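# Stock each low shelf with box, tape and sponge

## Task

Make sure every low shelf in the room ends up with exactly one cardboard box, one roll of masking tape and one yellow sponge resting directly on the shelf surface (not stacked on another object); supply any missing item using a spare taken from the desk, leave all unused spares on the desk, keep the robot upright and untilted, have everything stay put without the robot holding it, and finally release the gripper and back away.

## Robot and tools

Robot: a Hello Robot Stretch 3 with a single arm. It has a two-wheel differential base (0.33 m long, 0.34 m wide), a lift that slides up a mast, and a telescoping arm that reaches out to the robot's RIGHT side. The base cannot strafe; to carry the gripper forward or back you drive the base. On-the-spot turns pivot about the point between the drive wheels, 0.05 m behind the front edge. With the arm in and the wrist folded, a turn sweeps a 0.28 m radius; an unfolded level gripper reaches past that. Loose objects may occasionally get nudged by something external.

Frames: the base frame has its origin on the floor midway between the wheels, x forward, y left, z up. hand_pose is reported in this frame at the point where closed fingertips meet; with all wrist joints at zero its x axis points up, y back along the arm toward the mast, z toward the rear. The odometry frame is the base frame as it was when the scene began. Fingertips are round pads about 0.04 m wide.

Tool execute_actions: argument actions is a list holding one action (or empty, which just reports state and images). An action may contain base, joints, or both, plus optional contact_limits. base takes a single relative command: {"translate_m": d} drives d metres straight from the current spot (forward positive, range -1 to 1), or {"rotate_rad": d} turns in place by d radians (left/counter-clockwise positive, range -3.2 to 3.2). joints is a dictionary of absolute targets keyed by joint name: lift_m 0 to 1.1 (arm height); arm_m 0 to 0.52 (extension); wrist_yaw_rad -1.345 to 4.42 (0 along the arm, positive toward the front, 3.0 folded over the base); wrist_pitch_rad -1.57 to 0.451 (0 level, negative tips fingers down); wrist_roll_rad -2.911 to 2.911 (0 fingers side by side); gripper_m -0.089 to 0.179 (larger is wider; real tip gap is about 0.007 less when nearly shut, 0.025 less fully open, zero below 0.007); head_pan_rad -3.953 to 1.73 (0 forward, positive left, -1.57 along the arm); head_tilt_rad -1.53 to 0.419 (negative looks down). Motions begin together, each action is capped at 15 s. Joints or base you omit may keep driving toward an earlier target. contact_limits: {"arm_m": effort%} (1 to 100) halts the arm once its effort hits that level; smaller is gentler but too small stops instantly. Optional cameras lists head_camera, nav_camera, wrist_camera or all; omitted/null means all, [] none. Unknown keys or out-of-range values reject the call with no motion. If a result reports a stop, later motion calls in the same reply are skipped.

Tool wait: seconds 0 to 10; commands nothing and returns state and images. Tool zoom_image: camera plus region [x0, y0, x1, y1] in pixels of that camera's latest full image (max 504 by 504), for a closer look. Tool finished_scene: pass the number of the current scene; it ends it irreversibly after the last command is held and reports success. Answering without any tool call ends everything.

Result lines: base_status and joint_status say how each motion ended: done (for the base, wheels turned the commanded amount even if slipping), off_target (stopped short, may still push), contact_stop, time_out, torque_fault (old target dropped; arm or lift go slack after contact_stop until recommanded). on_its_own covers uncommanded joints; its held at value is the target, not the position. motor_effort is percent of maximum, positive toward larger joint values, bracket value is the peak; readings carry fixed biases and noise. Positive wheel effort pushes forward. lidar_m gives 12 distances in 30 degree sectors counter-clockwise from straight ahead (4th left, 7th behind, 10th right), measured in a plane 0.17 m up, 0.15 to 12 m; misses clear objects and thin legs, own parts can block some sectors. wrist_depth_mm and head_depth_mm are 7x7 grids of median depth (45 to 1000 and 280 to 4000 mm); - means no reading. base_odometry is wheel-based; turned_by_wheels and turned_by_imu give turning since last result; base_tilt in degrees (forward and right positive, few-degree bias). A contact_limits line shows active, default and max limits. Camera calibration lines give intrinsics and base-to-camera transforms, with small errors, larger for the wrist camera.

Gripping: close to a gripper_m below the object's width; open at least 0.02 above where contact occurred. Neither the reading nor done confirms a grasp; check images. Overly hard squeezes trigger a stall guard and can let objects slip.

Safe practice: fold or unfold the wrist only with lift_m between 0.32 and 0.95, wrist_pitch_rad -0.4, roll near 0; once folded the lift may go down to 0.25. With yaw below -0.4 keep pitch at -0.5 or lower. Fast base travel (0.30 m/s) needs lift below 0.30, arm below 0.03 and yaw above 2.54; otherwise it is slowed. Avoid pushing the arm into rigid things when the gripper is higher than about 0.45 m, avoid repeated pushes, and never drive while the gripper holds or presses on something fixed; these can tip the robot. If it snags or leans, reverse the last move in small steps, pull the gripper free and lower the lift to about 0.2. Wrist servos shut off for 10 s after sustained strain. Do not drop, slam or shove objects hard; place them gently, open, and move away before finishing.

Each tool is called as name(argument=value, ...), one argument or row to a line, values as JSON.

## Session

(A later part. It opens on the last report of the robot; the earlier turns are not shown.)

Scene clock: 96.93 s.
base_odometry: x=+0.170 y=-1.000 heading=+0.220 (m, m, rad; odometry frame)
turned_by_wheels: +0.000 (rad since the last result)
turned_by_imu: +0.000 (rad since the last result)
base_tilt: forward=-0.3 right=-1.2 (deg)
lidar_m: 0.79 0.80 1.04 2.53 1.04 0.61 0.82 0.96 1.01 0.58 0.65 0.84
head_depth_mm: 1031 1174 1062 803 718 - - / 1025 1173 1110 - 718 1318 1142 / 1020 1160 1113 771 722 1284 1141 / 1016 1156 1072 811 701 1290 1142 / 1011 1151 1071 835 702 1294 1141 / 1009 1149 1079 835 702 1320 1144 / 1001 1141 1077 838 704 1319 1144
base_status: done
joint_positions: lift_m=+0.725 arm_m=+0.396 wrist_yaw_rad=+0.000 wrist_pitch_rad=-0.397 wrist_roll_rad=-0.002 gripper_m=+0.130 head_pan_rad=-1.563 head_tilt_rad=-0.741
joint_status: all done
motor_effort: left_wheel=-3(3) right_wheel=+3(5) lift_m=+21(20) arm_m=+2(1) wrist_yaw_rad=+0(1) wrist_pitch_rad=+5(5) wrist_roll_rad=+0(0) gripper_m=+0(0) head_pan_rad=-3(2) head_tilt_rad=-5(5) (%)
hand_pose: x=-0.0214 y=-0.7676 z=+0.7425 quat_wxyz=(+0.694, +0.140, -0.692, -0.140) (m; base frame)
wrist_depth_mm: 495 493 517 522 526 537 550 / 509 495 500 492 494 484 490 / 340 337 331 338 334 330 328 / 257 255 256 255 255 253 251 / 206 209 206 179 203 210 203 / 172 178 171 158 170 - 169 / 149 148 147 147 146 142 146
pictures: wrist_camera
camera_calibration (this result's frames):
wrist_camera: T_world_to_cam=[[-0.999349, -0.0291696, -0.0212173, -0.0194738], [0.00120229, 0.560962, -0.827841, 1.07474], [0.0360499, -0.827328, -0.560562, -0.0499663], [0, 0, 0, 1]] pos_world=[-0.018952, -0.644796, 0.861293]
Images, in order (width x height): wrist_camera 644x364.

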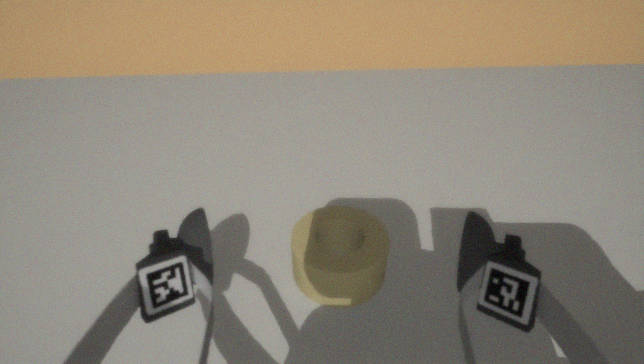

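execute_actions(
  actions=[
    {"joints":{"lift_m":0.721,"gripper_m":0.015}},
  ],
  cameras=["wrist_camera"],
)

execute_actions(
  actions=[
    {"joints":{"lift_m":0.76}},
  ],
  cameras=["wrist_camera"],
)

Scene clock: 101.90 s.
base_odometry: x=+0.170 y=-1.000 heading=+0.220 (m, m, rad; odometry frame)
turned_by_wheels: +0.000 (rad since the last result)
turned_by_imu: +0.000 (rad since the last result)
base_tilt: forward=-0.3 right=-1.2 (deg)
lidar_m: 0.78 0.80 1.04 2.54 1.03 0.62 0.82 0.96 1.01 0.58 0.65 0.84
head_depth_mm: 1033 1175 1066 804 716 - - / 1024 1172 1108 - 720 1318 1139 / 1020 1162 1113 773 719 1297 1145 / 1020 1159 1073 822 702 1293 1142 / 1011 1158 1069 834 702 1290 1147 / 1010 1149 1075 838 704 1328 1146 / 1002 1139 1074 836 705 1323 1147
base_status: not commanded
joint_positions: lift_m=+0.721 arm_m=+0.396 wrist_yaw_rad=+0.000 wrist_pitch_rad=-0.383 wrist_roll_rad=-0.002 gripper_m=+0.016 head_pan_rad=-1.563 head_tilt_rad=-0.741
joint_status: all done
motor_effort: left_wheel=-3(2) right_wheel=+2(2) lift_m=+20(20) arm_m=+3(3) wrist_yaw_rad=+0(1) wrist_pitch_rad=+0(5) wrist_roll_rad=+0(0) gripper_m=-18(100) head_pan_rad=-3(3) head_tilt_rad=-5(5) (%)
hand_pose: x=-0.0215 y=-0.7692 z=+0.7417 quat_wxyz=(+0.695, +0.135, -0.693, -0.135) (m; base frame)
wrist_depth_mm: 499 505 507 524 535 535 549 / 527 536 513 514 505 506 500 / 340 344 343 341 338 338 335 / 257 256 256 255 256 253 254 / 205 205 214 174 208 204 202 / 171 171 174 153 159 170 168 / 146 147 146 146 147 146 145
pictures: wrist_camera
camera_calibration (this result's frames):
wrist_camera: T_world_to_cam=[[-0.999357, -0.0291964, -0.0208104, -0.0199222], [0.00135312, 0.549295, -0.835627, 1.07187], [0.0358284, -0.835118, -0.548903, -0.066425], [0, 0, 0, 1]] pos_world=[-0.0189799, -0.644829, 0.85881]
Images, in order (width x height): wrist_camera 644x364.

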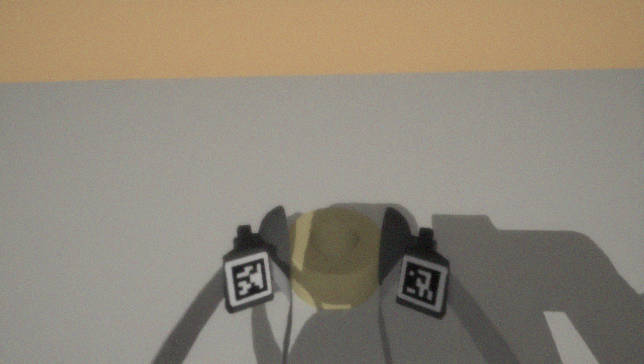

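Scene clock: 103.07 s.
base_odometry: x=+0.170 y=-1.000 heading=+0.220 (m, m, rad; odometry frame)
turned_by_wheels: +0.000 (rad since the last result)
turned_by_imu: +0.000 (rad since the last result)
base_tilt: forward=-0.3 right=-1.1 (deg)
lidar_m: 0.79 0.80 1.05 2.53 1.04 0.62 0.82 0.96 1.01 0.58 0.65 0.84
head_depth_mm: 1029 1178 1061 804 - - - / 1027 1167 1159 782 728 1316 1141 / 1021 1164 1163 783 719 1288 1141 / 1019 1159 1071 834 701 1298 1139 / 1012 1154 1073 837 702 1299 1145 / 1005 1143 1075 836 702 1323 1145 / 1003 1140 1077 838 703 1325 1148
base_status: not commanded
joint_positions: lift_m=+0.760 arm_m=+0.396 wrist_yaw_rad=+0.000 wrist_pitch_rad=-0.398 wrist_roll_rad=-0.002 gripper_m=+0.016 head_pan_rad=-1.563 head_tilt_rad=-0.741
joint_status: all done
motor_effort: left_wheel=-3(2) right_wheel=+2(2) lift_m=+27(29) arm_m=+2(1) wrist_yaw_rad=+0(0) wrist_pitch_rad=+5(5) wrist_roll_rad=+0(0) gripper_m=-18(18) head_pan_rad=-2(3) head_tilt_rad=-5(5) (%)
hand_pose: x=-0.0215 y=-0.7675 z=+0.7771 quat_wxyz=(+0.694, +0.140, -0.692, -0.140) (m; base frame)
wrist_depth_mm: 494 511 522 514 526 542 547 / 537 529 541 562 558 558 576 / 420 424 417 414 414 420 420 / 319 317 322 319 316 311 312 / 256 256 265 174 252 253 254 / 214 214 216 153 201 214 212 / 184 185 184 184 183 182 182
pictures: wrist_camera
camera_calibration (this result's frames):
wrist_camera: T_world_to_cam=[[-0.999357, -0.0288961, -0.0212286, -0.0185793], [0.00135133, 0.561281, -0.827624, 1.10349], [0.0358303, -0.827121, -0.560881, -0.0301098], [0, 0, 0, 1]] pos_world=[-0.0189797, -0.644808, 0.895991]
Images, in order (width x height): wrist_camera 644x364.

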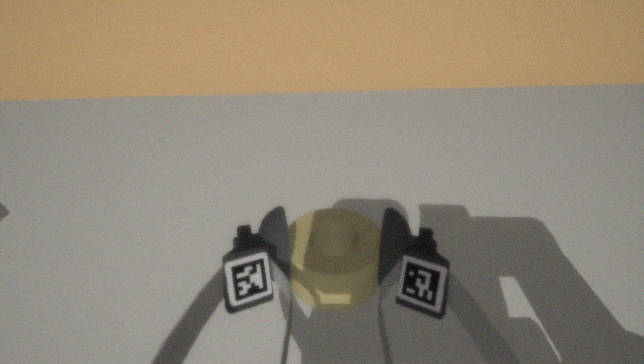

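execute_actions(
  actions=[
    {"joints":{"lift_m":0.78,"arm_m":0.0,"gripper_m":0.0}},
  ],
  cameras=[],
)

execute_actions(
  actions=[
    {"base":{"rotate_rad":1.49},"joints":{"wrist_yaw_rad":2.8,"head_pan_rad":0,"head_tilt_rad":-0.9}},
  ],
  cameras=["nav_camera","wrist_camera"],
)

execute_actions(
  actions=[
    {"base":{"translate_m":1.0},"joints":{"lift_m":0.29}},
  ],
  cameras=["nav_camera","wrist_camera"],
)

Scene clock: 113.73 s.
base_odometry: x=+0.170 y=-1.000 heading=+0.220 (m, m, rad; odometry frame)
turned_by_wheels: +0.000 (rad since the last result)
turned_by_imu: +0.000 (rad since the last result)
base_tilt: forward=-0.2 right=-1.1 (deg)
lidar_m: 0.79 0.80 1.04 2.53 1.04 0.61 0.82 0.96 1.01 0.58 0.65 0.84
head_depth_mm: 1031 1173 1064 804 717 1351 - / 1026 1170 1067 832 718 1344 - / 1021 1164 1070 834 702 - - / 1017 1158 1072 835 703 1294 1140 / 1011 1153 1072 838 704 1292 1148 / 1007 1145 1080 837 703 1326 1146 / 1002 1138 1076 838 703 1325 1146
base_status: not commanded
joint_positions: lift_m=+0.780 arm_m=+0.001 wrist_yaw_rad=+0.000 wrist_pitch_rad=-0.398 wrist_roll_rad=-0.002 gripper_m=+0.004 head_pan_rad=-1.563 head_tilt_rad=-0.741
joint_status: gripper_m off_target (ended at +0.004, target +0.000); the others done
motor_effort: left_wheel=-2(3) right_wheel=+2(3) lift_m=+27(28) arm_m=-4(4) wrist_yaw_rad=-2(1) wrist_pitch_rad=+5(5) wrist_roll_rad=+0(0) gripper_m=-22(85) head_pan_rad=-2(3) head_tilt_rad=-5(5) (%)
hand_pose: x=-0.0215 y=-0.3728 z=+0.7970 quat_wxyz=(+0.694, +0.140, -0.692, -0.140) (m; base frame)
wrist_depth_mm: 846 886 856 874 914 903 915 / 687 631 684 677 689 691 671 / 466 472 467 455 463 422 466 / 360 356 356 357 355 355 352 / 288 291 300 175 286 286 284 / 247 249 254 151 - 876 895 / 936 950 917 972 969 935 935
pictures: none
No camera images: the call's "cameras" was empty. Leave "cameras" out to get every camera's image.

Scene clock: 117.03 s.
base_odometry: x=+0.170 y=-1.000 heading=+1.710 (m, m, rad; odometry frame)
turned_by_wheels: +1.490 (rad since the last result)
turned_by_imu: +1.501 (rad since the last result)
base_tilt: forward=-0.3 right=-1.1 (deg)
lidar_m: 2.53 1.04 0.62 0.67 0.95 1.01 0.58 0.65 0.87 0.79 0.79 0.97
head_depth_mm: 2344 1660 1767 1638 1408 1241 1102 / 2391 2448 1976 1648 1410 1238 1101 / 2360 2470 1974 1644 1413 1245 1105 / 2313 2460 1961 1649 1417 1244 1103 / 2269 2459 1979 1655 1427 1246 1122 / 2240 2436 1987 1656 1420 1247 1103 / 2208 2403 1995 1659 1419 1243 1107
base_status: done
joint_positions: lift_m=+0.780 arm_m=+0.001 wrist_yaw_rad=+2.798 wrist_pitch_rad=-0.398 wrist_roll_rad=-0.002 gripper_m=+0.004 head_pan_rad=-0.007 head_tilt_rad=-0.889
joint_status: all done
motor_effort: left_wheel=-3(7) right_wheel=+3(5) lift_m=+27(27) arm_m=-4(4) wrist_yaw_rad=+2(3) wrist_pitch_rad=+5(5) wrist_roll_rad=+0(0) gripper_m=-23(23) head_pan_rad=+3(37) head_tilt_rad=-6(23) (%)
hand_pose: x=+0.0551 y=+0.0676 z=+0.7970 quat_wxyz=(+0.257, +0.706, +0.020, +0.660) (m; base frame)
wrist_depth_mm: - 806 918 - - - - / - 861 993 - - - - / - 960 - 845 - - - / - - - 989 - - - / 982 - - 176 - - - / - - - 152 - - - / - 961 961 968 937 943 973
pictures: nav_camera (sideways: a quarter turn counterclockwise sets it upright), wrist_camera
camera_calibration (this result's frames):
nav_camera: T_world_to_cam=[[0.806117, 0.0254145, 0.591211, -0.737546], [0.0317743, -0.999495, -0.000358764, 0.0489752], [0.590903, 0.0190745, -0.806517, 1.00288], [0, 0, 0, 1]] pos_world=[0.000385086, 0.0485653, 1.24491]
wrist_camera: T_world_to_cam=[[0.950763, -0.30919, -0.0212408, -0.0059494], [-0.190409, -0.528684, -0.827186, 0.734953], [0.244528, 0.790503, -0.561526, 0.548684], [0, 0, 0, 1]] pos_world=[0.0114296, -0.0470177, 0.915917]
Images, in order (width x height): nav_camera 672x504, wrist_camera 644x364.

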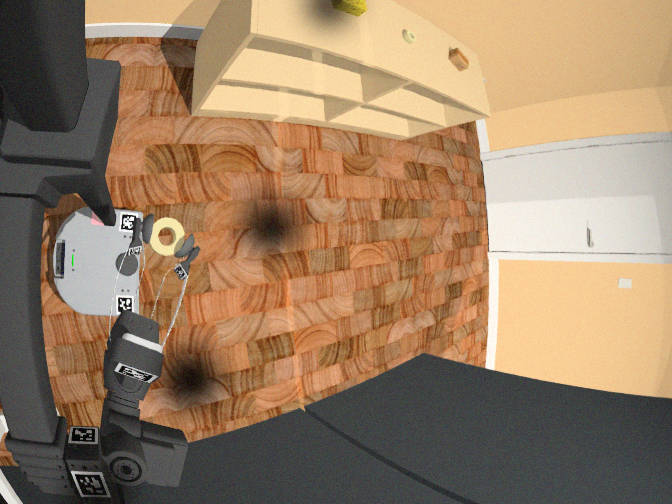

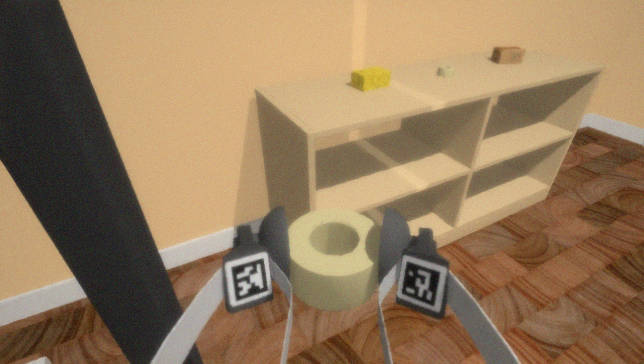

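Scene clock: 124.97 s.
base_odometry: x=+0.031 y=-0.010 heading=+1.710 (m, m, rad; odometry frame)
turned_by_wheels: +0.000 (rad since the last result)
turned_by_imu: +0.001 (rad since the last result)
base_tilt: forward=-0.2 right=-1.2 (deg)
lidar_m: 1.54 1.56 0.87 0.99 0.72 0.99 1.62 1.07 0.68 0.62 0.63 0.77
head_depth_mm: 1476 1740 1925 1636 1412 1236 1100 / 1454 1702 1916 1650 1411 1240 1102 / 1428 1681 1918 1649 1411 1237 1103 / 1412 1651 1878 1642 1419 1239 1107 / 1362 1595 1869 1658 1425 1238 1102 / 1347 1573 1832 1647 1420 1247 1107 / 1327 1542 1829 1657 1424 1242 1105
base_status: done
joint_positions: lift_m=+0.290 arm_m=+0.001 wrist_yaw_rad=+2.799 wrist_pitch_rad=-0.399 wrist_roll_rad=-0.002 gripper_m=+0.004 head_pan_rad=-0.007 head_tilt_rad=-0.890
joint_status: all done
motor_effort: left_wheel=-3(8) right_wheel=+2(7) lift_m=+21(23) arm_m=-4(3) wrist_yaw_rad=+0(1) wrist_pitch_rad=+5(6) wrist_roll_rad=+0(0) gripper_m=-23(23) head_pan_rad=+4(3) head_tilt_rad=-6(6) (%)
hand_pose: x=+0.0549 y=+0.0676 z=+0.3070 quat_wxyz=(+0.257, +0.706, +0.021, +0.660) (m; base frame)
wrist_depth_mm: - 867 - 922 - - - / - - - - - - - / - 844 847 930 - - - / - 759 786 764 761 760 783 / 621 645 656 174 632 620 625 / 523 - - 151 493 513 521 / 457 - - 447 446 451 438
pictures: nav_camera (sideways: a quarter turn counterclockwise sets it upright), wrist_camera
camera_calibration (this result's frames):
nav_camera: T_world_to_cam=[[0.806656, 0.025512, 0.590471, -0.736585], [0.0318994, -0.999491, -0.000394428, 0.0490208], [0.59016, 0.0191539, -0.807059, 1.00359], [0, 0, 0, 1]] pos_world=[0.000326693, 0.0485649, 1.24491]
wrist_camera: T_world_to_cam=[[0.951017, -0.308406, -0.021267, -0.0162212], [-0.190216, -0.529553, -0.826675, 0.329491], [0.24369, 0.790227, -0.562278, 0.273937], [0, 0, 0, 1]] pos_world=[0.0113453, -0.0469923, 0.426065]
Images, in order (width x height): nav_camera 672x504, wrist_camera 644x364.

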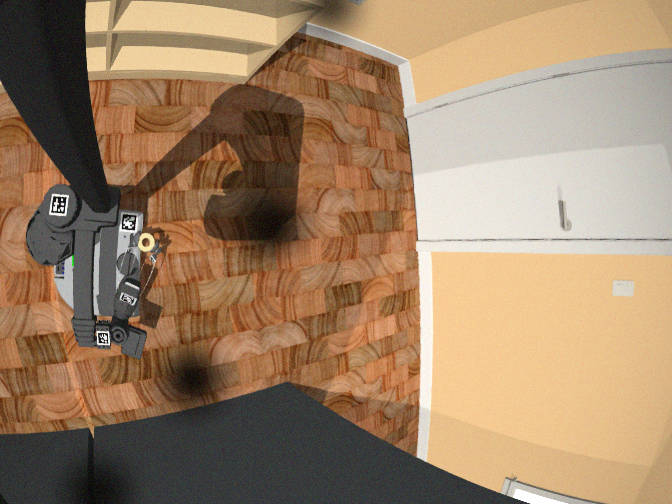

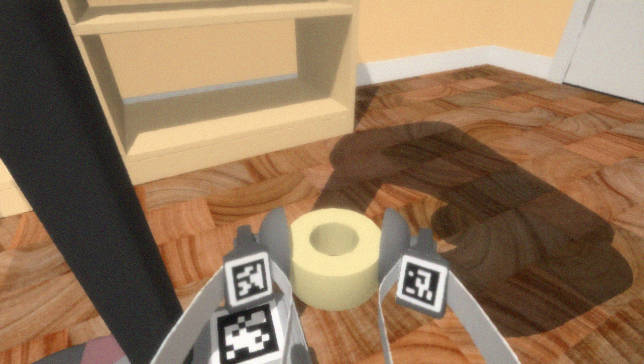

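execute_actions(
  actions=[
    {"base":{"translate_m":1.0}},
  ],
  cameras=[],
)

execute_actions(
  actions=[
    {"base":{"rotate_rad":-1.39},"joints":{"head_pan_rad":-0.4,"head_tilt_rad":-0.5}},
  ],
  cameras=[],
)

execute_actions(
  actions=[
    {"base":{"translate_m":1.0}},
  ],
  cameras=["head_camera","nav_camera"],
)

Scene clock: 133.53 s.
base_odometry: x=-0.107 y=+0.981 heading=+1.710 (m, m, rad; odometry frame)
turned_by_wheels: +0.000 (rad since the last result)
turned_by_imu: +0.001 (rad since the last result)
base_tilt: forward=-0.2 right=-1.1 (deg)
lidar_m: 0.56 0.56 0.70 1.28 1.01 1.39 2.58 0.79 0.59 0.92 1.02 0.65
head_depth_mm: 518 611 746 956 1312 1234 1101 / 511 601 730 928 1275 1236 1103 / 502 591 713 905 1232 1243 1104 / 495 580 700 879 1183 1242 1105 / 488 569 685 853 1104 1244 1107 / 474 547 639 797 1069 1242 1107 / 447 523 634 785 1034 1250 1108
base_status: done
joint_positions: lift_m=+0.290 arm_m=+0.001 wrist_yaw_rad=+2.799 wrist_pitch_rad=-0.399 wrist_roll_rad=-0.002 gripper_m=+0.004 head_pan_rad=-0.007 head_tilt_rad=-0.890
joint_status: not commanded
motor_effort: left_wheel=-3(8) right_wheel=+2(6) lift_m=+21(21) arm_m=-4(4) wrist_yaw_rad=+1(1) wrist_pitch_rad=+6(6) wrist_roll_rad=+0(0) gripper_m=-23(23) head_pan_rad=+3(2) head_tilt_rad=-6(6) (%)
hand_pose: x=+0.0549 y=+0.0676 z=+0.3070 quat_wxyz=(+0.257, +0.706, +0.021, +0.660) (m; base frame)
wrist_depth_mm: - - - - 763 572 445 / - - - - 788 592 468 / - - - - 860 610 476 / - 771 772 774 773 651 496 / 620 636 645 176 618 607 503 / 519 - - 152 492 515 500 / 456 - - 446 446 448 444
pictures: none
No camera images: the call's "cameras" was empty. Leave "cameras" out to get every camera's image.

Scene clock: 135.60 s.
base_odometry: x=-0.107 y=+0.981 heading=+0.320 (m, m, rad; odometry frame)
turned_by_wheels: -1.390 (rad since the last result)
turned_by_imu: -1.398 (rad since the last result)
base_tilt: forward=-0.2 right=-1.1 (deg)
lidar_m: 2.13 0.82 0.61 0.56 0.59 0.82 1.28 1.00 1.39 1.67 0.64 0.59
head_depth_mm: 498 524 552 602 673 793 979 / 586 624 663 710 762 825 947 / 716 769 833 906 996 1101 1184 / 3136 3434 3452 2669 1887 1494 1269 / 3057 3301 3513 2671 1956 1545 1268 / 2964 3236 3446 2670 1955 1535 1272 / 2836 3093 3398 2692 1956 1540 1274
base_status: done
joint_positions: lift_m=+0.290 arm_m=+0.001 wrist_yaw_rad=+2.799 wrist_pitch_rad=-0.399 wrist_roll_rad=-0.002 gripper_m=+0.004 head_pan_rad=-0.393 head_tilt_rad=-0.507
joint_status: all done
motor_effort: left_wheel=+4(11) right_wheel=-2(5) lift_m=+22(22) arm_m=-4(4) wrist_yaw_rad=+2(0) wrist_pitch_rad=+6(6) wrist_roll_rad=+0(0) gripper_m=-23(23) head_pan_rad=-3(25) head_tilt_rad=+4(31) (%)
hand_pose: x=+0.0549 y=+0.0676 z=+0.3070 quat_wxyz=(+0.257, +0.706, +0.021, +0.660) (m; base frame)
wrist_depth_mm: - 502 556 623 668 724 783 / - 543 613 656 738 778 903 / - 586 676 711 788 871 945 / - 641 698 742 776 766 762 / 612 637 645 175 625 636 619 / 522 - - 151 483 529 525 / 457 - - 454 447 446 443
pictures: none
No camera images: the call's "cameras" was empty. Leave "cameras" out to get every camera's image.

Scene clock: 140.70 s.
base_odometry: x=+0.842 y=+1.295 heading=+0.320 (m, m, rad; odometry frame)
turned_by_wheels: +0.000 (rad since the last result)
turned_by_imu: +0.001 (rad since the last result)
base_tilt: forward=-0.3 right=-1.2 (deg)
lidar_m: 1.78 0.79 0.59 0.57 0.59 0.82 1.95 0.55 0.41 0.40 2.96 2.36
head_depth_mm: 2491 2770 2929 2669 1945 1534 1266 / 2411 2664 2807 2642 1960 1528 1260 / 2332 2536 2573 2571 1955 1540 1266 / 2235 2448 2594 2526 1952 1540 1264 / 2152 2351 2494 2471 1966 1542 1269 / 2082 2275 2494 2632 1963 1546 1270 / 2020 2194 2412 2567 1957 1542 1272
base_status: done
joint_positions: lift_m=+0.290 arm_m=+0.001 wrist_yaw_rad=+2.799 wrist_pitch_rad=-0.399 wrist_roll_rad=-0.002 gripper_m=+0.004 head_pan_rad=-0.393 head_tilt_rad=-0.507
joint_status: not commanded
motor_effort: left_wheel=+4(12) right_wheel=-2(5) lift_m=+21(22) arm_m=-4(4) wrist_yaw_rad=+0(0) wrist_pitch_rad=+6(6) wrist_roll_rad=+0(0) gripper_m=-23(23) head_pan_rad=-2(3) head_tilt_rad=+4(3) (%)
hand_pose: x=+0.0548 y=+0.0676 z=+0.3070 quat_wxyz=(+0.257, +0.706, +0.021, +0.660) (m; base frame)
wrist_depth_mm: - 510 546 600 652 699 774 / - 541 588 635 710 789 863 / - 599 627 684 766 874 953 / - 642 687 723 774 766 762 / 603 647 656 174 636 629 634 / 527 - - 153 483 523 516 / 453 - - 447 443 446 444
pictures: head_camera (sideways: a quarter turn clockwise sets it upright), nav_camera (sideways: a quarter turn counterclockwise sets it upright)
camera_calibration (this result's frames):
head_camera: T_world_to_cam=[[-0.462001, 0.200801, -0.863848, 1.14647], [0.366035, 0.930375, 0.0205033, -0.0205776], [0.80782, -0.306726, -0.503335, 0.606294], [0, 0, 0, 1]] pos_world=[0.0474249, -0.0251007, 1.29597]
nav_camera: T_world_to_cam=[[0.498827, -0.17313, 0.849234, -1.07195], [-0.349295, -0.936906, 0.0141673, 0.0323849], [0.793199, -0.3037, -0.527827, 0.639161], [0, 0, 0, 1]] pos_world=[0.0390474, 0.0388683, 1.24725]
Images, in order (width x height): head_camera 896x504, nav_camera 672x504.

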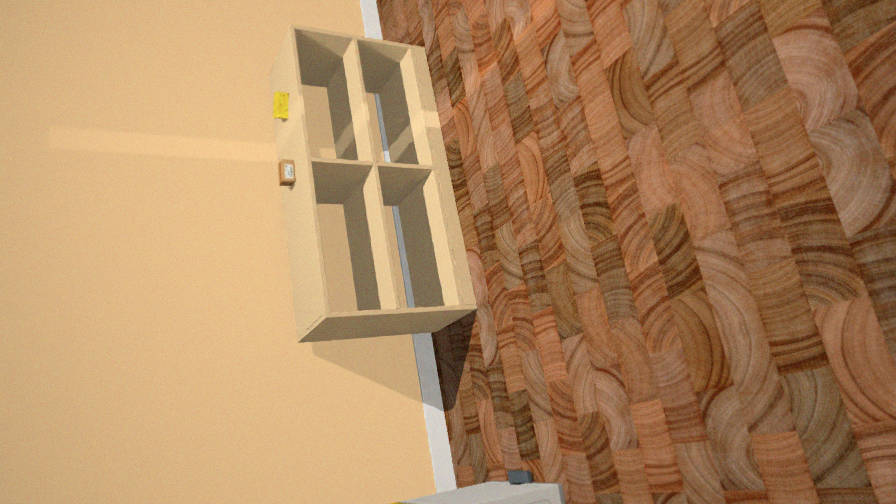

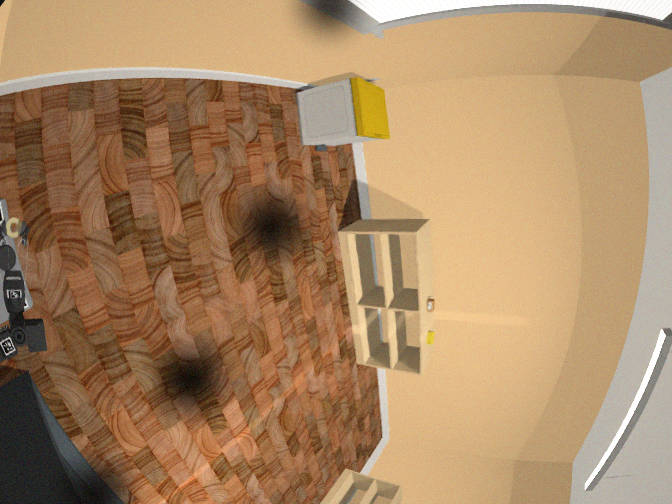

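execute_actions(
  actions=[
    {"base":{"rotate_rad":-0.35},"joints":{"head_pan_rad":0,"head_tilt_rad":-0.8}},
  ],
  cameras=[],
)

execute_actions(
  actions=[
    {"base":{"translate_m":1.0}},
  ],
  cameras=[],
)

execute_actions(
  actions=[
    {"base":{"translate_m":0.72}},
  ],
  cameras=["nav_camera"],
)

execute_actions(
  actions=[
    {"base":{"rotate_rad":1.6},"joints":{"lift_m":0.68,"head_pan_rad":-1.57,"head_tilt_rad":-0.9}},
  ],
  cameras=["head_camera"],
)

Scene clock: 152.03 s.
base_odometry: x=+0.842 y=+1.295 heading=-0.030 (m, m, rad; odometry frame)
turned_by_wheels: -0.350 (rad since the last result)
turned_by_imu: -0.351 (rad since the last result)
base_tilt: forward=-0.3 right=-1.1 (deg)
lidar_m: 2.12 1.30 0.69 0.57 0.57 0.64 1.02 1.95 0.48 0.40 1.30 2.69
head_depth_mm: 2410 2613 2243 1806 1500 1281 1121 / 2348 2558 2248 1795 1500 1283 1124 / 2261 2480 2241 1809 1509 1279 1126 / 2212 2461 2264 1817 1503 1295 1127 / 2200 2434 2272 1806 1510 1288 1127 / 2127 2427 2278 1809 1509 1291 1134 / 2079 2332 2054 1810 1515 1292 1126
base_status: done
joint_positions: lift_m=+0.290 arm_m=+0.001 wrist_yaw_rad=+2.799 wrist_pitch_rad=-0.399 wrist_roll_rad=-0.002 gripper_m=+0.004 head_pan_rad=-0.007 head_tilt_rad=-0.790
joint_status: all done
motor_effort: left_wheel=+4(10) right_wheel=-2(6) lift_m=+22(22) arm_m=-3(4) wrist_yaw_rad=+1(1) wrist_pitch_rad=+6(5) wrist_roll_rad=+0(0) gripper_m=-23(23) head_pan_rad=+2(26) head_tilt_rad=-6(30) (%)
hand_pose: x=+0.0548 y=+0.0676 z=+0.3070 quat_wxyz=(+0.257, +0.706, +0.021, +0.660) (m; base frame)
wrist_depth_mm: - 508 590 706 881 - - / - 534 645 787 960 - - / - 589 673 833 959 - 995 / - 626 692 782 763 777 767 / 534 626 665 175 626 633 612 / 534 - - 152 485 521 516 / 461 - - 449 447 445 442
pictures: none
No camera images: the call's "cameras" was empty. Leave "cameras" out to get every camera's image.

Scene clock: 157.13 s.
base_odometry: x=+1.841 y=+1.266 heading=-0.030 (m, m, rad; odometry frame)
turned_by_wheels: +0.000 (rad since the last result)
turned_by_imu: +0.001 (rad since the last result)
base_tilt: forward=-0.2 right=-1.1 (deg)
lidar_m: 1.14 1.10 0.96 0.90 0.89 0.99 1.61 1.03 1.40 2.15 2.53 1.37
head_depth_mm: 1542 1568 1757 1802 1505 1281 1123 / 1487 1494 1588 1757 1499 1280 1127 / 1439 1557 1643 1739 1494 1290 1122 / 1393 1503 1541 1710 1502 1284 1122 / 1343 1485 1461 1700 1505 1293 1131 / 1303 1484 1727 1806 1502 1292 1129 / 1271 1434 1660 1810 1510 1295 1127
base_status: done
joint_positions: lift_m=+0.290 arm_m=+0.001 wrist_yaw_rad=+2.799 wrist_pitch_rad=-0.399 wrist_roll_rad=-0.002 gripper_m=+0.004 head_pan_rad=-0.007 head_tilt_rad=-0.791
joint_status: not commanded
motor_effort: left_wheel=+3(12) right_wheel=-2(4) lift_m=+22(22) arm_m=-3(3) wrist_yaw_rad=+1(1) wrist_pitch_rad=+6(6) wrist_roll_rad=+0(0) gripper_m=-23(23) head_pan_rad=+3(4) head_tilt_rad=-5(5) (%)
hand_pose: x=+0.0548 y=+0.0676 z=+0.3070 quat_wxyz=(+0.257, +0.706, +0.021, +0.660) (m; base frame)
wrist_depth_mm: - 789 890 - 940 - - / - 815 950 - - - - / - 872 983 - - - 996 / - 770 793 761 784 760 748 / 625 636 643 175 621 620 605 / 525 - - 152 490 516 515 / 453 - - 458 455 439 449
pictures: none
No camera images: the call's "cameras" was empty. Leave "cameras" out to get every camera's image.

Scene clock: 161.30 s.
base_odometry: x=+2.561 y=+1.245 heading=-0.029 (m, m, rad; odometry frame)
turned_by_wheels: +0.000 (rad since the last result)
turned_by_imu: +0.001 (rad since the last result)
base_tilt: forward=-0.2 right=-1.2 (deg)
lidar_m: 0.86 0.44 0.85 0.74 1.12 1.25 1.71 1.85 2.38 2.31 1.23 0.70
head_depth_mm: 834 975 1109 939 1066 1258 1125 / 805 936 1085 940 1045 1257 1123 / 780 902 1062 942 1021 1211 1124 / 755 866 1013 944 824 1184 1128 / 733 837 974 945 806 1004 1124 / 708 807 937 947 808 1237 1130 / 689 781 898 1049 1305 1294 1128
base_status: done
joint_positions: lift_m=+0.290 arm_m=+0.001 wrist_yaw_rad=+2.799 wrist_pitch_rad=-0.399 wrist_roll_rad=-0.002 gripper_m=+0.004 head_pan_rad=-0.007 head_tilt_rad=-0.791
joint_status: not commanded
motor_effort: left_wheel=+3(12) right_wheel=-2(5) lift_m=+21(22) arm_m=-3(3) wrist_yaw_rad=+0(0) wrist_pitch_rad=+6(6) wrist_roll_rad=+0(0) gripper_m=-23(23) head_pan_rad=+3(3) head_tilt_rad=-5(5) (%)
hand_pose: x=+0.0548 y=+0.0676 z=+0.3070 quat_wxyz=(+0.257, +0.706, +0.021, +0.660) (m; base frame)
wrist_depth_mm: - 740 726 - 982 775 644 / - 971 796 - - 850 390 / - 981 857 953 - 862 474 / - 796 767 780 758 756 563 / 617 640 647 176 618 593 501 / 531 - - 152 487 506 435 / 453 - - 451 447 441 432
pictures: nav_camera (sideways: a quarter turn counterclockwise sets it upright)
camera_calibration (this result's frames):
nav_camera: T_world_to_cam=[[0.744621, 0.0259648, 0.666982, -0.835897], [0.0317776, -0.999489, 0.00343229, 0.0440394], [0.66673, 0.0186393, -0.745066, 0.922517], [0, 0, 0, 1]] pos_world=[0.00595694, 0.0485257, 1.24471]
Images, in order (width x height): nav_camera 672x504.

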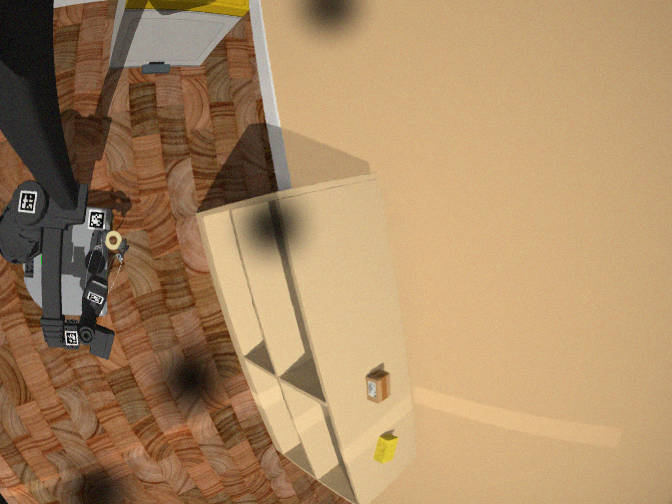

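Scene clock: 165.67 s.
base_odometry: x=+2.561 y=+1.245 heading=+1.570 (m, m, rad; odometry frame)
turned_by_wheels: +1.600 (rad since the last result)
turned_by_imu: +1.611 (rad since the last result)
base_tilt: forward=-0.3 right=-1.2 (deg)
lidar_m: 0.74 1.12 1.27 1.71 1.86 2.38 2.31 1.23 0.70 0.87 0.44 0.84
head_depth_mm: 843 1006 1023 896 1256 1279 - / 818 971 1024 877 1246 1299 1100 / 796 938 1027 859 1075 1261 1118 / 775 903 1001 861 1036 - 1139 / 753 875 990 863 994 1205 1107 / 733 848 977 905 1364 1244 1107 / 712 822 976 1194 1388 1248 1108
base_status: done
joint_positions: lift_m=+0.680 arm_m=+0.001 wrist_yaw_rad=+2.799 wrist_pitch_rad=-0.400 wrist_roll_rad=-0.002 gripper_m=+0.004 head_pan_rad=-1.563 head_tilt_rad=-0.889
joint_status: all done
motor_effort: left_wheel=-3(8) right_wheel=+2(5) lift_m=+27(28) arm_m=-3(3) wrist_yaw_rad=+1(1) wrist_pitch_rad=+6(6) wrist_roll_rad=+0(0) gripper_m=-23(23) head_pan_rad=-3(32) head_tilt_rad=-6(19) (%)
hand_pose: x=+0.0548 y=+0.0675 z=+0.6967 quat_wxyz=(+0.257, +0.706, +0.021, +0.660) (m; base frame)
wrist_depth_mm: - - - - - - 849 / - - - - - - 890 / - - - - - - 923 / - - - - - - 939 / - - - 176 - - - / - - - 152 953 982 936 / 872 823 905 863 847 839 868
pictures: head_camera (sideways: a quarter turn clockwise sets it upright)
camera_calibration (this result's frames):
head_camera: T_world_to_cam=[[0.00235578, 0.789876, -0.613262, 0.817028], [0.999521, 0.017069, 0.0258242, -0.0313576], [0.0308657, -0.613029, -0.789457, 0.983208], [0, 0, 0, 1]] pos_world=[-0.000929608, -0.0420803, 1.27806]
Images, in order (width x height): head_camera 896x504.

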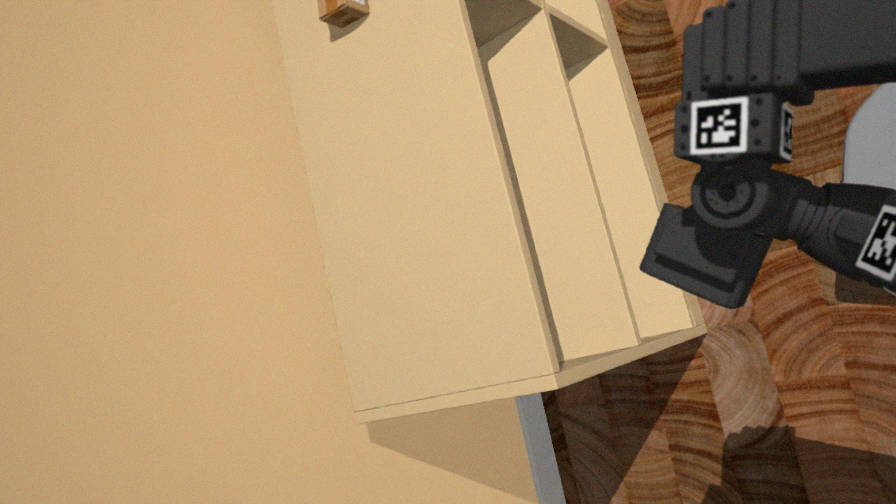

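execute_actions(
  actions=[
    {"joints":{"wrist_yaw_rad":0,"arm_m":0.26,"lift_m":0.64}},
  ],
  cameras=["wrist_camera"],
)

Scene clock: 172.37 s.
base_odometry: x=+2.561 y=+1.245 heading=+1.570 (m, m, rad; odometry frame)
turned_by_wheels: +0.000 (rad since the last result)
turned_by_imu: +0.000 (rad since the last result)
base_tilt: forward=-0.2 right=-1.0 (deg)
lidar_m: 0.73 1.12 1.27 1.71 1.85 2.38 2.31 1.23 0.70 0.86 0.44 0.84
head_depth_mm: 843 1004 1021 895 1187 1245 - / 821 970 1023 908 1074 1230 1119 / 795 935 1024 - 1075 1230 1130 / 773 906 1003 860 1044 1221 1122 / 751 874 995 861 995 1204 1105 / 731 849 978 903 1362 1243 1108 / 713 823 976 1189 1394 1243 1110
base_status: not commanded
joint_positions: lift_m=+0.640 arm_m=+0.260 wrist_yaw_rad=+0.001 wrist_pitch_rad=-0.400 wrist_roll_rad=-0.002 gripper_m=+0.004 head_pan_rad=-1.563 head_tilt_rad=-0.889
joint_status: all done
motor_effort: left_wheel=-3(3) right_wheel=+2(2) lift_m=+21(25) arm_m=+2(3) wrist_yaw_rad=-1(3) wrist_pitch_rad=+6(6) wrist_roll_rad=+0(0) gripper_m=-23(23) head_pan_rad=-3(3) head_tilt_rad=-6(6) (%)
hand_pose: x=-0.0213 y=-0.6313 z=+0.6569 quat_wxyz=(+0.694, +0.141, -0.692, -0.140) (m; base frame)
wrist_depth_mm: 302 318 335 361 388 429 468 / 324 342 369 404 430 472 508 / 348 378 395 411 392 395 385 / 302 302 298 298 295 296 295 / 242 242 251 174 240 239 238 / 202 202 205 152 189 201 200 / 174 173 174 175 173 173 172
pictures: wrist_camera
camera_calibration (this result's frames):
wrist_camera: T_world_to_cam=[[-0.999326, -0.0299149, -0.0212861, -0.0175579], [0.000748439, 0.563046, -0.826425, 0.927805], [0.0367075, -0.825884, -0.562644, 0.0171121], [0, 0, 0, 1]] pos_world=[-0.0188686, -0.50879, 0.776015]
Images, in order (width x height): wrist_camera 644x364.

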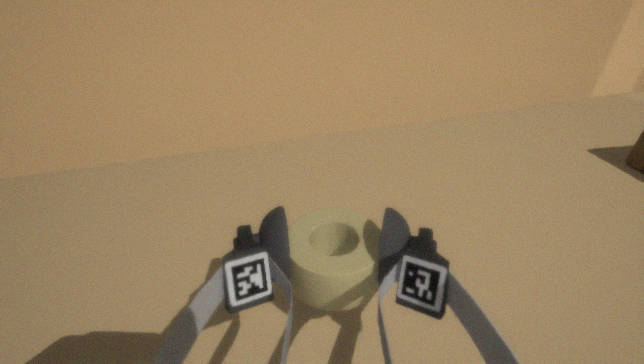

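execute_actions(
  actions=[
    {"joints":{"lift_m":0.613}},
  ],
  cameras=[],
)

execute_actions(
  actions=[
    {"joints":{"gripper_m":0.09}},
  ],
  cameras=["wrist_camera"],
)

execute_actions(
  actions=[
    {"joints":{"arm_m":0.0,"lift_m":0.63,"head_pan_rad":-2.9,"head_tilt_rad":-0.5}},
  ],
)

Scene clock: 177.50 s.
base_odometry: x=+2.561 y=+1.245 heading=+1.570 (m, m, rad; odometry frame)
turned_by_wheels: +0.000 (rad since the last result)
turned_by_imu: +0.000 (rad since the last result)
base_tilt: forward=-0.2 right=-1.2 (deg)
lidar_m: 0.74 1.12 1.27 1.71 1.85 2.38 2.31 1.23 0.70 0.86 0.44 0.84
head_depth_mm: 846 1004 1023 899 1227 1256 1116 / 821 971 1022 900 - 1247 - / 796 939 1026 - 1053 1230 1129 / 774 905 1005 861 1045 1217 1124 / 752 874 993 862 994 1209 1105 / 732 849 976 906 1372 1247 1108 / 711 821 975 1195 1399 1255 1104
base_status: not commanded
joint_positions: lift_m=+0.613 arm_m=+0.260 wrist_yaw_rad=+0.001 wrist_pitch_rad=-0.394 wrist_roll_rad=-0.002 gripper_m=+0.004 head_pan_rad=-1.563 head_tilt_rad=-0.889
joint_status: all done
motor_effort: left_wheel=-3(3) right_wheel=+2(3) lift_m=+20(20) arm_m=+2(2) wrist_yaw_rad=-2(1) wrist_pitch_rad=+4(6) wrist_roll_rad=+0(0) gripper_m=-23(23) head_pan_rad=-3(3) head_tilt_rad=-6(6) (%)
hand_pose: x=-0.0213 y=-0.6320 z=+0.6314 quat_wxyz=(+0.694, +0.139, -0.692, -0.138) (m; base frame)
wrist_depth_mm: 301 321 338 364 393 428 462 / 322 342 366 391 436 462 483 / 342 359 340 338 336 331 336 / 255 256 255 255 251 253 252 / 205 204 212 175 202 203 202 / 172 171 174 152 159 169 170 / 147 147 147 147 146 145 144
pictures: none
No camera images: the call's "cameras" was empty. Leave "cameras" out to get every camera's image.

Scene clock: 178.87 s.
base_odometry: x=+2.561 y=+1.245 heading=+1.570 (m, m, rad; odometry frame)
turned_by_wheels: +0.000 (rad since the last result)
turned_by_imu: +0.000 (rad since the last result)
base_tilt: forward=-0.3 right=-1.1 (deg)
lidar_m: 0.74 1.12 1.27 1.71 1.86 2.38 2.31 1.22 0.70 0.87 0.44 0.84
head_depth_mm: 845 1007 1022 894 1223 1257 1118 / 821 968 1025 896 - 1248 - / 798 935 1027 - 1056 1231 1131 / 774 905 1001 858 1042 1223 1125 / 752 876 991 865 993 1204 1105 / 731 848 977 904 1365 1243 1105 / 713 825 974 1197 1393 1246 1106
base_status: not commanded
joint_positions: lift_m=+0.613 arm_m=+0.260 wrist_yaw_rad=+0.001 wrist_pitch_rad=-0.394 wrist_roll_rad=-0.002 gripper_m=+0.090 head_pan_rad=-1.563 head_tilt_rad=-0.889
joint_status: all done
motor_effort: left_wheel=-3(3) right_wheel=+3(2) lift_m=+21(20) arm_m=+3(2) wrist_yaw_rad=-2(2) wrist_pitch_rad=+4(4) wrist_roll_rad=+0(1) gripper_m=+0(93) head_pan_rad=-3(3) head_tilt_rad=-6(6) (%)
hand_pose: x=-0.0213 y=-0.6320 z=+0.6313 quat_wxyz=(+0.694, +0.139, -0.692, -0.138) (m; base frame)
wrist_depth_mm: 299 317 341 362 389 430 461 / 323 346 367 398 429 456 487 / 340 355 334 337 336 334 333 / 255 257 255 254 251 252 251 / 205 204 211 177 202 203 202 / 171 171 166 153 165 175 168 / 147 147 147 147 147 145 145
pictures: wrist_camera
camera_calibration (this result's frames):
wrist_camera: T_world_to_cam=[[-0.999326, -0.030046, -0.0211111, -0.0183165], [0.000753107, 0.558014, -0.829831, 0.906049], [0.0367134, -0.829287, -0.557615, -0.00321729], [0, 0, 0, 1]] pos_world=[-0.0188683, -0.508807, 0.749687]
Images, in order (width x height): wrist_camera 644x364.

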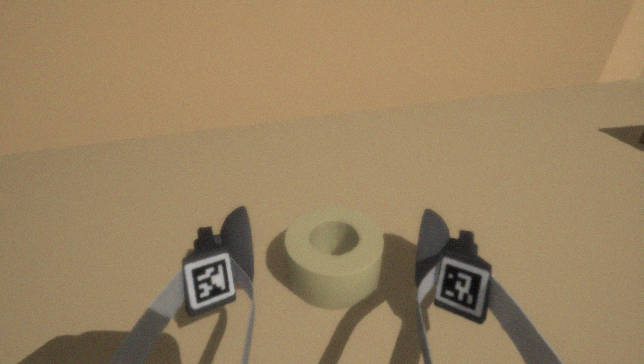

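Scene clock: 182.00 s.
base_odometry: x=+2.561 y=+1.245 heading=+1.570 (m, m, rad; odometry frame)
turned_by_wheels: +0.000 (rad since the last result)
turned_by_imu: +0.000 (rad since the last result)
base_tilt: forward=-0.2 right=-1.2 (deg)
lidar_m: 0.73 1.12 1.28 1.72 1.86 2.39 2.31 1.22 0.70 0.87 0.44 0.84
head_depth_mm: 2254 2468 2627 2584 1949 1529 1267 / 2234 2479 2617 2539 1947 1529 1264 / 2255 2455 2632 2544 1940 1532 1267 / 2243 2447 2629 2546 1957 1538 1276 / 2241 2457 2713 2664 1952 1544 1270 / 2231 2455 2727 2667 1962 1535 1271 / 2238 2405 2619 2455 1476 1449 1257
base_status: not commanded
joint_positions: lift_m=+0.630 arm_m=+0.001 wrist_yaw_rad=+0.000 wrist_pitch_rad=-0.396 wrist_roll_rad=-0.002 gripper_m=+0.090 head_pan_rad=-2.893 head_tilt_rad=-0.508
joint_status: all done
motor_effort: left_wheel=-3(3) right_wheel=+3(3) lift_m=+26(27) arm_m=-4(2) wrist_yaw_rad=+0(2) wrist_pitch_rad=+4(4) wrist_roll_rad=+0(1) gripper_m=+0(0) head_pan_rad=-3(31) head_tilt_rad=+5(32) (%)
hand_pose: x=-0.0215 y=-0.3732 z=+0.6476 quat_wxyz=(+0.694, +0.139, -0.692, -0.139) (m; base frame)
wrist_depth_mm: 492 516 560 605 636 700 776 / 530 541 587 559 566 498 500 / 569 378 374 377 376 377 375 / 596 285 284 285 310 516 437 / 234 250 425 620 617 574 495 / 263 350 497 526 525 544 774 / 791 329 443 438 474 690 762
pictures: head_camera (sideways: a quarter turn clockwise sets it upright), nav_camera (sideways: a quarter turn counterclockwise sets it upright), wrist_camera
camera_calibration (this result's frames):
head_camera: T_world_to_cam=[[0.491217, 0.115966, -0.863283, 1.13992], [0.263737, -0.964376, 0.0205237, -0.0199802], [-0.830149, -0.237761, -0.504303, 0.617546], [0, 0, 0, 1]] pos_world=[-0.0420218, -0.004631, 1.29591]
nav_camera: T_world_to_cam=[[-0.504134, -0.160172, 0.848642, -1.06506], [-0.281094, 0.959576, 0.0141267, 0.0320217], [-0.8166, -0.231427, -0.528778, 0.650219], [0, 0, 0, 1]] pos_world=[0.00303613, -0.0508428, 1.24723]
wrist_camera: T_world_to_cam=[[-0.999354, -0.0290441, -0.0211676, -0.0100047], [0.0012888, 0.559643, -0.828733, 0.775032], [0.0359161, -0.828225, -0.559244, 0.221946], [0, 0, 0, 1]] pos_world=[-0.0189685, -0.250211, 0.766204]
Images, in order (width x height): head_camera 896x504, nav_camera 672x504, wrist_camera 644x364.

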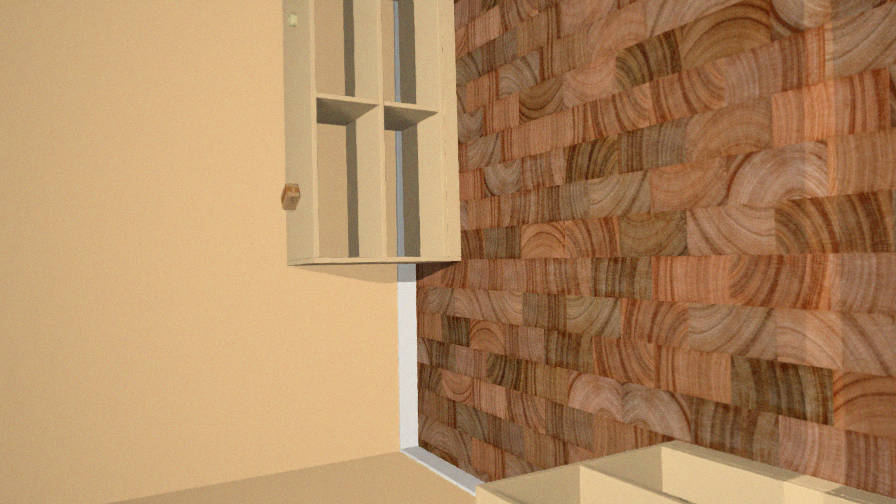

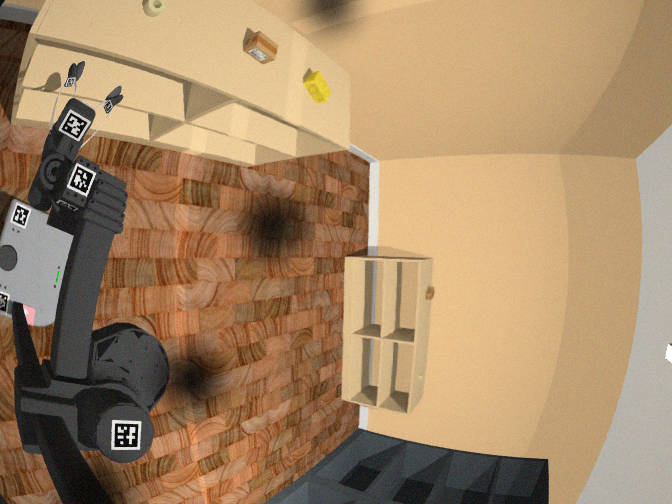

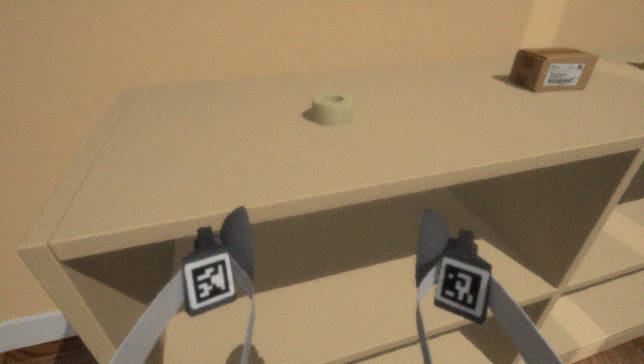

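execute_actions(
  actions=[
    {"base":{"rotate_rad":-1.6},"joints":{"wrist_yaw_rad":2.8,"gripper_m":0.04,"lift_m":0.29,"head_pan_rad":-3.1,"head_tilt_rad":-0.7}},
  ],
  cameras=["nav_camera"],
)

execute_actions(
  actions=[
    {"base":{"translate_m":-1.0}},
  ],
  cameras=[],
)

execute_actions(
  actions=[
    {"base":{"translate_m":-0.72}},
  ],
  cameras=[],
)

execute_actions(
  actions=[
    {"base":{"rotate_rad":0.35}},
  ],
  cameras=["nav_camera"],
)

Scene clock: 200.73 s.
base_odometry: x=+2.561 y=+1.245 heading=-0.029 (m, m, rad; odometry frame)
turned_by_wheels: -1.600 (rad since the last result)
turned_by_imu: -1.611 (rad since the last result)
base_tilt: forward=-0.3 right=-1.1 (deg)
lidar_m: 0.87 0.44 0.85 0.74 1.12 1.26 1.72 1.85 2.38 2.31 1.23 0.70
head_depth_mm: 1813 1917 2034 1972 1622 1352 1154 / 2219 2372 2456 2016 1624 1349 1159 / 2808 3089 2670 2009 1622 1350 1157 / 3509 3715 2684 2021 1621 1355 1160 / 3398 3674 2588 2025 1631 1355 1163 / 1642 1953 2271 2016 1625 1360 1164 / 1720 1949 2214 2001 1622 1352 1169
base_status: done
joint_positions: lift_m=+0.290 arm_m=+0.001 wrist_yaw_rad=+2.799 wrist_pitch_rad=-0.396 wrist_roll_rad=-0.002 gripper_m=+0.040 head_pan_rad=-3.093 head_tilt_rad=-0.691
joint_status: all done
motor_effort: left_wheel=+4(8) right_wheel=-3(4) lift_m=+22(25) arm_m=-4(4) wrist_yaw_rad=+2(2) wrist_pitch_rad=+5(5) wrist_roll_rad=+0(0) gripper_m=-1(93) head_pan_rad=-3(16) head_tilt_rad=-5(25) (%)
hand_pose: x=+0.0551 y=+0.0679 z=+0.3077 quat_wxyz=(+0.256, +0.706, +0.019, +0.660) (m; base frame)
wrist_depth_mm: - 745 722 - 987 796 649 / - 989 780 - - 797 391 / - - 862 985 996 868 481 / - 767 783 802 789 771 560 / 636 642 644 621 640 601 509 / 531 - 537 517 - 503 435 / 458 - - 446 449 454 425
pictures: nav_camera (sideways: a quarter turn counterclockwise sets it upright)
camera_calibration (this result's frames):
nav_camera: T_world_to_cam=[[-0.671844, -0.0637537, 0.737944, -0.919732], [-0.0865408, 0.996222, 0.00727823, 0.0397535], [-0.73562, -0.0589725, -0.674823, 0.839715], [0, 0, 0, 1]] pos_world=[0.00323473, -0.0487196, 1.24508]
Images, in order (width x height): nav_camera 672x504.

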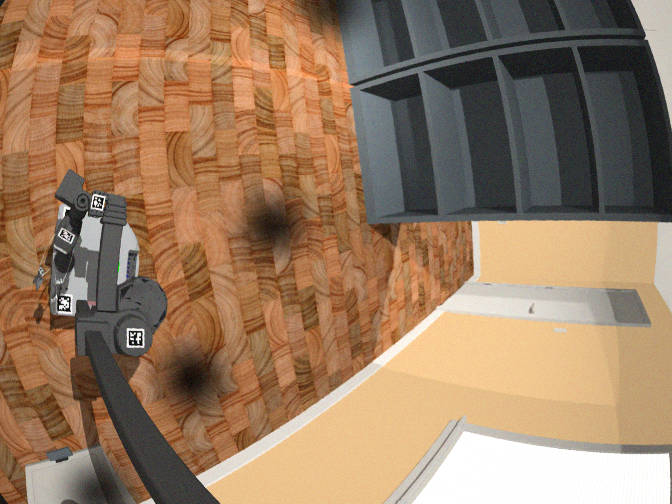

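Scene clock: 205.73 s.
base_odometry: x=+1.562 y=+1.274 heading=-0.029 (m, m, rad; odometry frame)
turned_by_wheels: +0.000 (rad since the last result)
turned_by_imu: +0.000 (rad since the last result)
base_tilt: forward=-0.3 right=-1.1 (deg)
lidar_m: 1.41 1.16 0.97 0.80 0.80 0.89 1.45 0.78 1.29 2.11 2.58 2.03
head_depth_mm: 1281 1363 1444 1539 1545 1341 1158 / 1547 1678 1818 1880 1621 1350 1163 / 1964 2156 2343 2031 1621 1348 1160 / 2571 2910 2684 2013 1631 1357 1166 / 2569 2903 2695 2018 1625 1356 1163 / 2493 2821 2679 2014 1595 1328 1168 / 2445 2699 2580 1143 1152 1307 1165
base_status: done
joint_positions: lift_m=+0.290 arm_m=+0.001 wrist_yaw_rad=+2.799 wrist_pitch_rad=-0.396 wrist_roll_rad=-0.002 gripper_m=+0.040 head_pan_rad=-3.093 head_tilt_rad=-0.692
joint_status: not commanded
motor_effort: left_wheel=+4(9) right_wheel=-2(7) lift_m=+22(21) arm_m=-3(3) wrist_yaw_rad=+1(2) wrist_pitch_rad=+5(5) wrist_roll_rad=+0(0) gripper_m=+0(0) head_pan_rad=-2(3) head_tilt_rad=-5(5) (%)
hand_pose: x=+0.0550 y=+0.0679 z=+0.3076 quat_wxyz=(+0.256, +0.706, +0.020, +0.660) (m; base frame)
wrist_depth_mm: - 704 808 971 - - - / - 738 862 - - - - / - 813 904 - - - - / - 786 796 774 794 766 777 / 629 656 647 619 667 621 642 / 528 - 539 532 - 519 523 / 454 - - 451 454 446 447
pictures: none
No camera images: the call's "cameras" was empty. Leave "cameras" out to get every camera's image.

Scene clock: 209.90 s.
base_odometry: x=+0.842 y=+1.295 heading=-0.029 (m, m, rad; odometry frame)
turned_by_wheels: +0.000 (rad since the last result)
turned_by_imu: +0.000 (rad since the last result)
base_tilt: forward=-0.3 right=-1.1 (deg)
lidar_m: 2.13 1.30 0.69 0.57 0.57 0.64 1.03 1.95 0.48 0.40 1.30 2.69
head_depth_mm: 902 956 1018 1085 1160 1238 1157 / 1067 1130 1246 1365 1488 1352 1160 / 1363 1488 1652 1825 1617 1353 1162 / 1927 2164 2442 2003 1616 1353 1162 / 1973 2217 2467 2019 1618 1357 1161 / 1915 2157 2410 2030 1629 1350 1165 / 1867 2096 2354 2035 1627 1365 1171
base_status: done
joint_positions: lift_m=+0.290 arm_m=+0.001 wrist_yaw_rad=+2.799 wrist_pitch_rad=-0.397 wrist_roll_rad=-0.002 gripper_m=+0.040 head_pan_rad=-3.093 head_tilt_rad=-0.692
joint_status: not commanded
motor_effort: left_wheel=+4(8) right_wheel=-2(6) lift_m=+21(21) arm_m=-4(3) wrist_yaw_rad=+1(0) wrist_pitch_rad=+5(5) wrist_roll_rad=+0(0) gripper_m=-1(0) head_pan_rad=-3(3) head_tilt_rad=-5(5) (%)
hand_pose: x=+0.0550 y=+0.0679 z=+0.3076 quat_wxyz=(+0.256, +0.706, +0.020, +0.660) (m; base frame)
wrist_depth_mm: - 507 592 692 860 - - / - 541 628 769 984 - - / - 578 678 821 953 - - / - 630 714 777 777 765 768 / 528 632 635 626 640 624 610 / 528 - 550 533 - 523 515 / 464 - - 447 450 451 441
pictures: none
No camera images: the call's "cameras" was empty. Leave "cameras" out to get every camera's image.

Scene clock: 211.30 s.
base_odometry: x=+0.842 y=+1.295 heading=+0.321 (m, m, rad; odometry frame)
turned_by_wheels: +0.350 (rad since the last result)
turned_by_imu: +0.352 (rad since the last result)
base_tilt: forward=-0.3 right=-1.1 (deg)
lidar_m: 1.78 0.79 0.59 0.57 0.59 0.82 1.95 0.55 0.41 0.40 2.96 2.35
head_depth_mm: 1898 2095 2309 1937 1619 1350 1158 / 1910 2171 2452 2007 1628 1348 1155 / 1946 2178 2456 2027 1609 1350 1159 / 1957 2222 2463 2025 1626 1349 1165 / 1979 2176 2407 2021 1627 1358 1159 / 2007 2182 2308 2012 1627 1350 1161 / 2008 2197 2315 2030 1624 979 1007
base_status: done
joint_positions: lift_m=+0.290 arm_m=+0.001 wrist_yaw_rad=+2.799 wrist_pitch_rad=-0.397 wrist_roll_rad=-0.002 gripper_m=+0.040 head_pan_rad=-3.093 head_tilt_rad=-0.692
joint_status: not commanded
motor_effort: left_wheel=-3(9) right_wheel=+2(6) lift_m=+21(21) arm_m=-4(4) wrist_yaw_rad=+0(1) wrist_pitch_rad=+5(5) wrist_roll_rad=+0(0) gripper_m=+0(0) head_pan_rad=-2(3) head_tilt_rad=-4(5) (%)
hand_pose: x=+0.0550 y=+0.0679 z=+0.3076 quat_wxyz=(+0.256, +0.706, +0.020, +0.660) (m; base frame)
wrist_depth_mm: - 510 548 582 633 702 781 / - 550 592 626 700 779 856 / - 593 647 715 786 841 947 / - 669 684 744 774 795 759 / 605 644 647 619 647 629 623 / 532 - 542 520 - 527 523 / 460 - - 450 452 452 445
pictures: nav_camera (sideways: a quarter turn counterclockwise sets it upright)
camera_calibration (this result's frames):
nav_camera: T_world_to_cam=[[-0.672716, -0.0637105, 0.737153, -0.918696], [-0.0864232, 0.996232, 0.00723344, 0.0398111], [-0.734836, -0.0588411, -0.675687, 0.840835], [0, 0, 0, 1]] pos_world=[0.00329513, -0.048716, 1.24507]
Images, in order (width x height): nav_camera 672x504.

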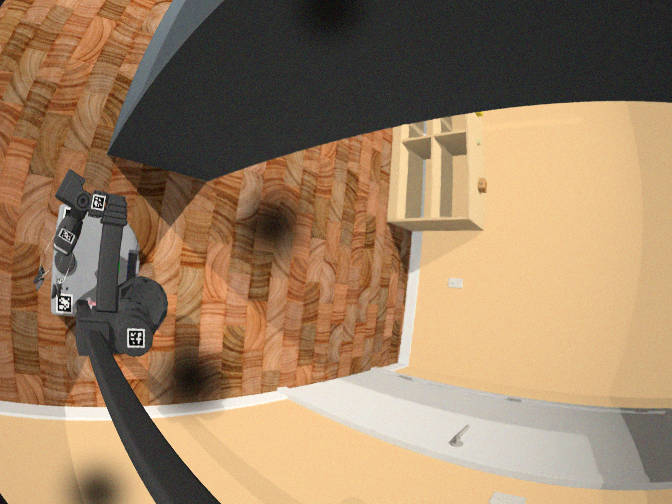

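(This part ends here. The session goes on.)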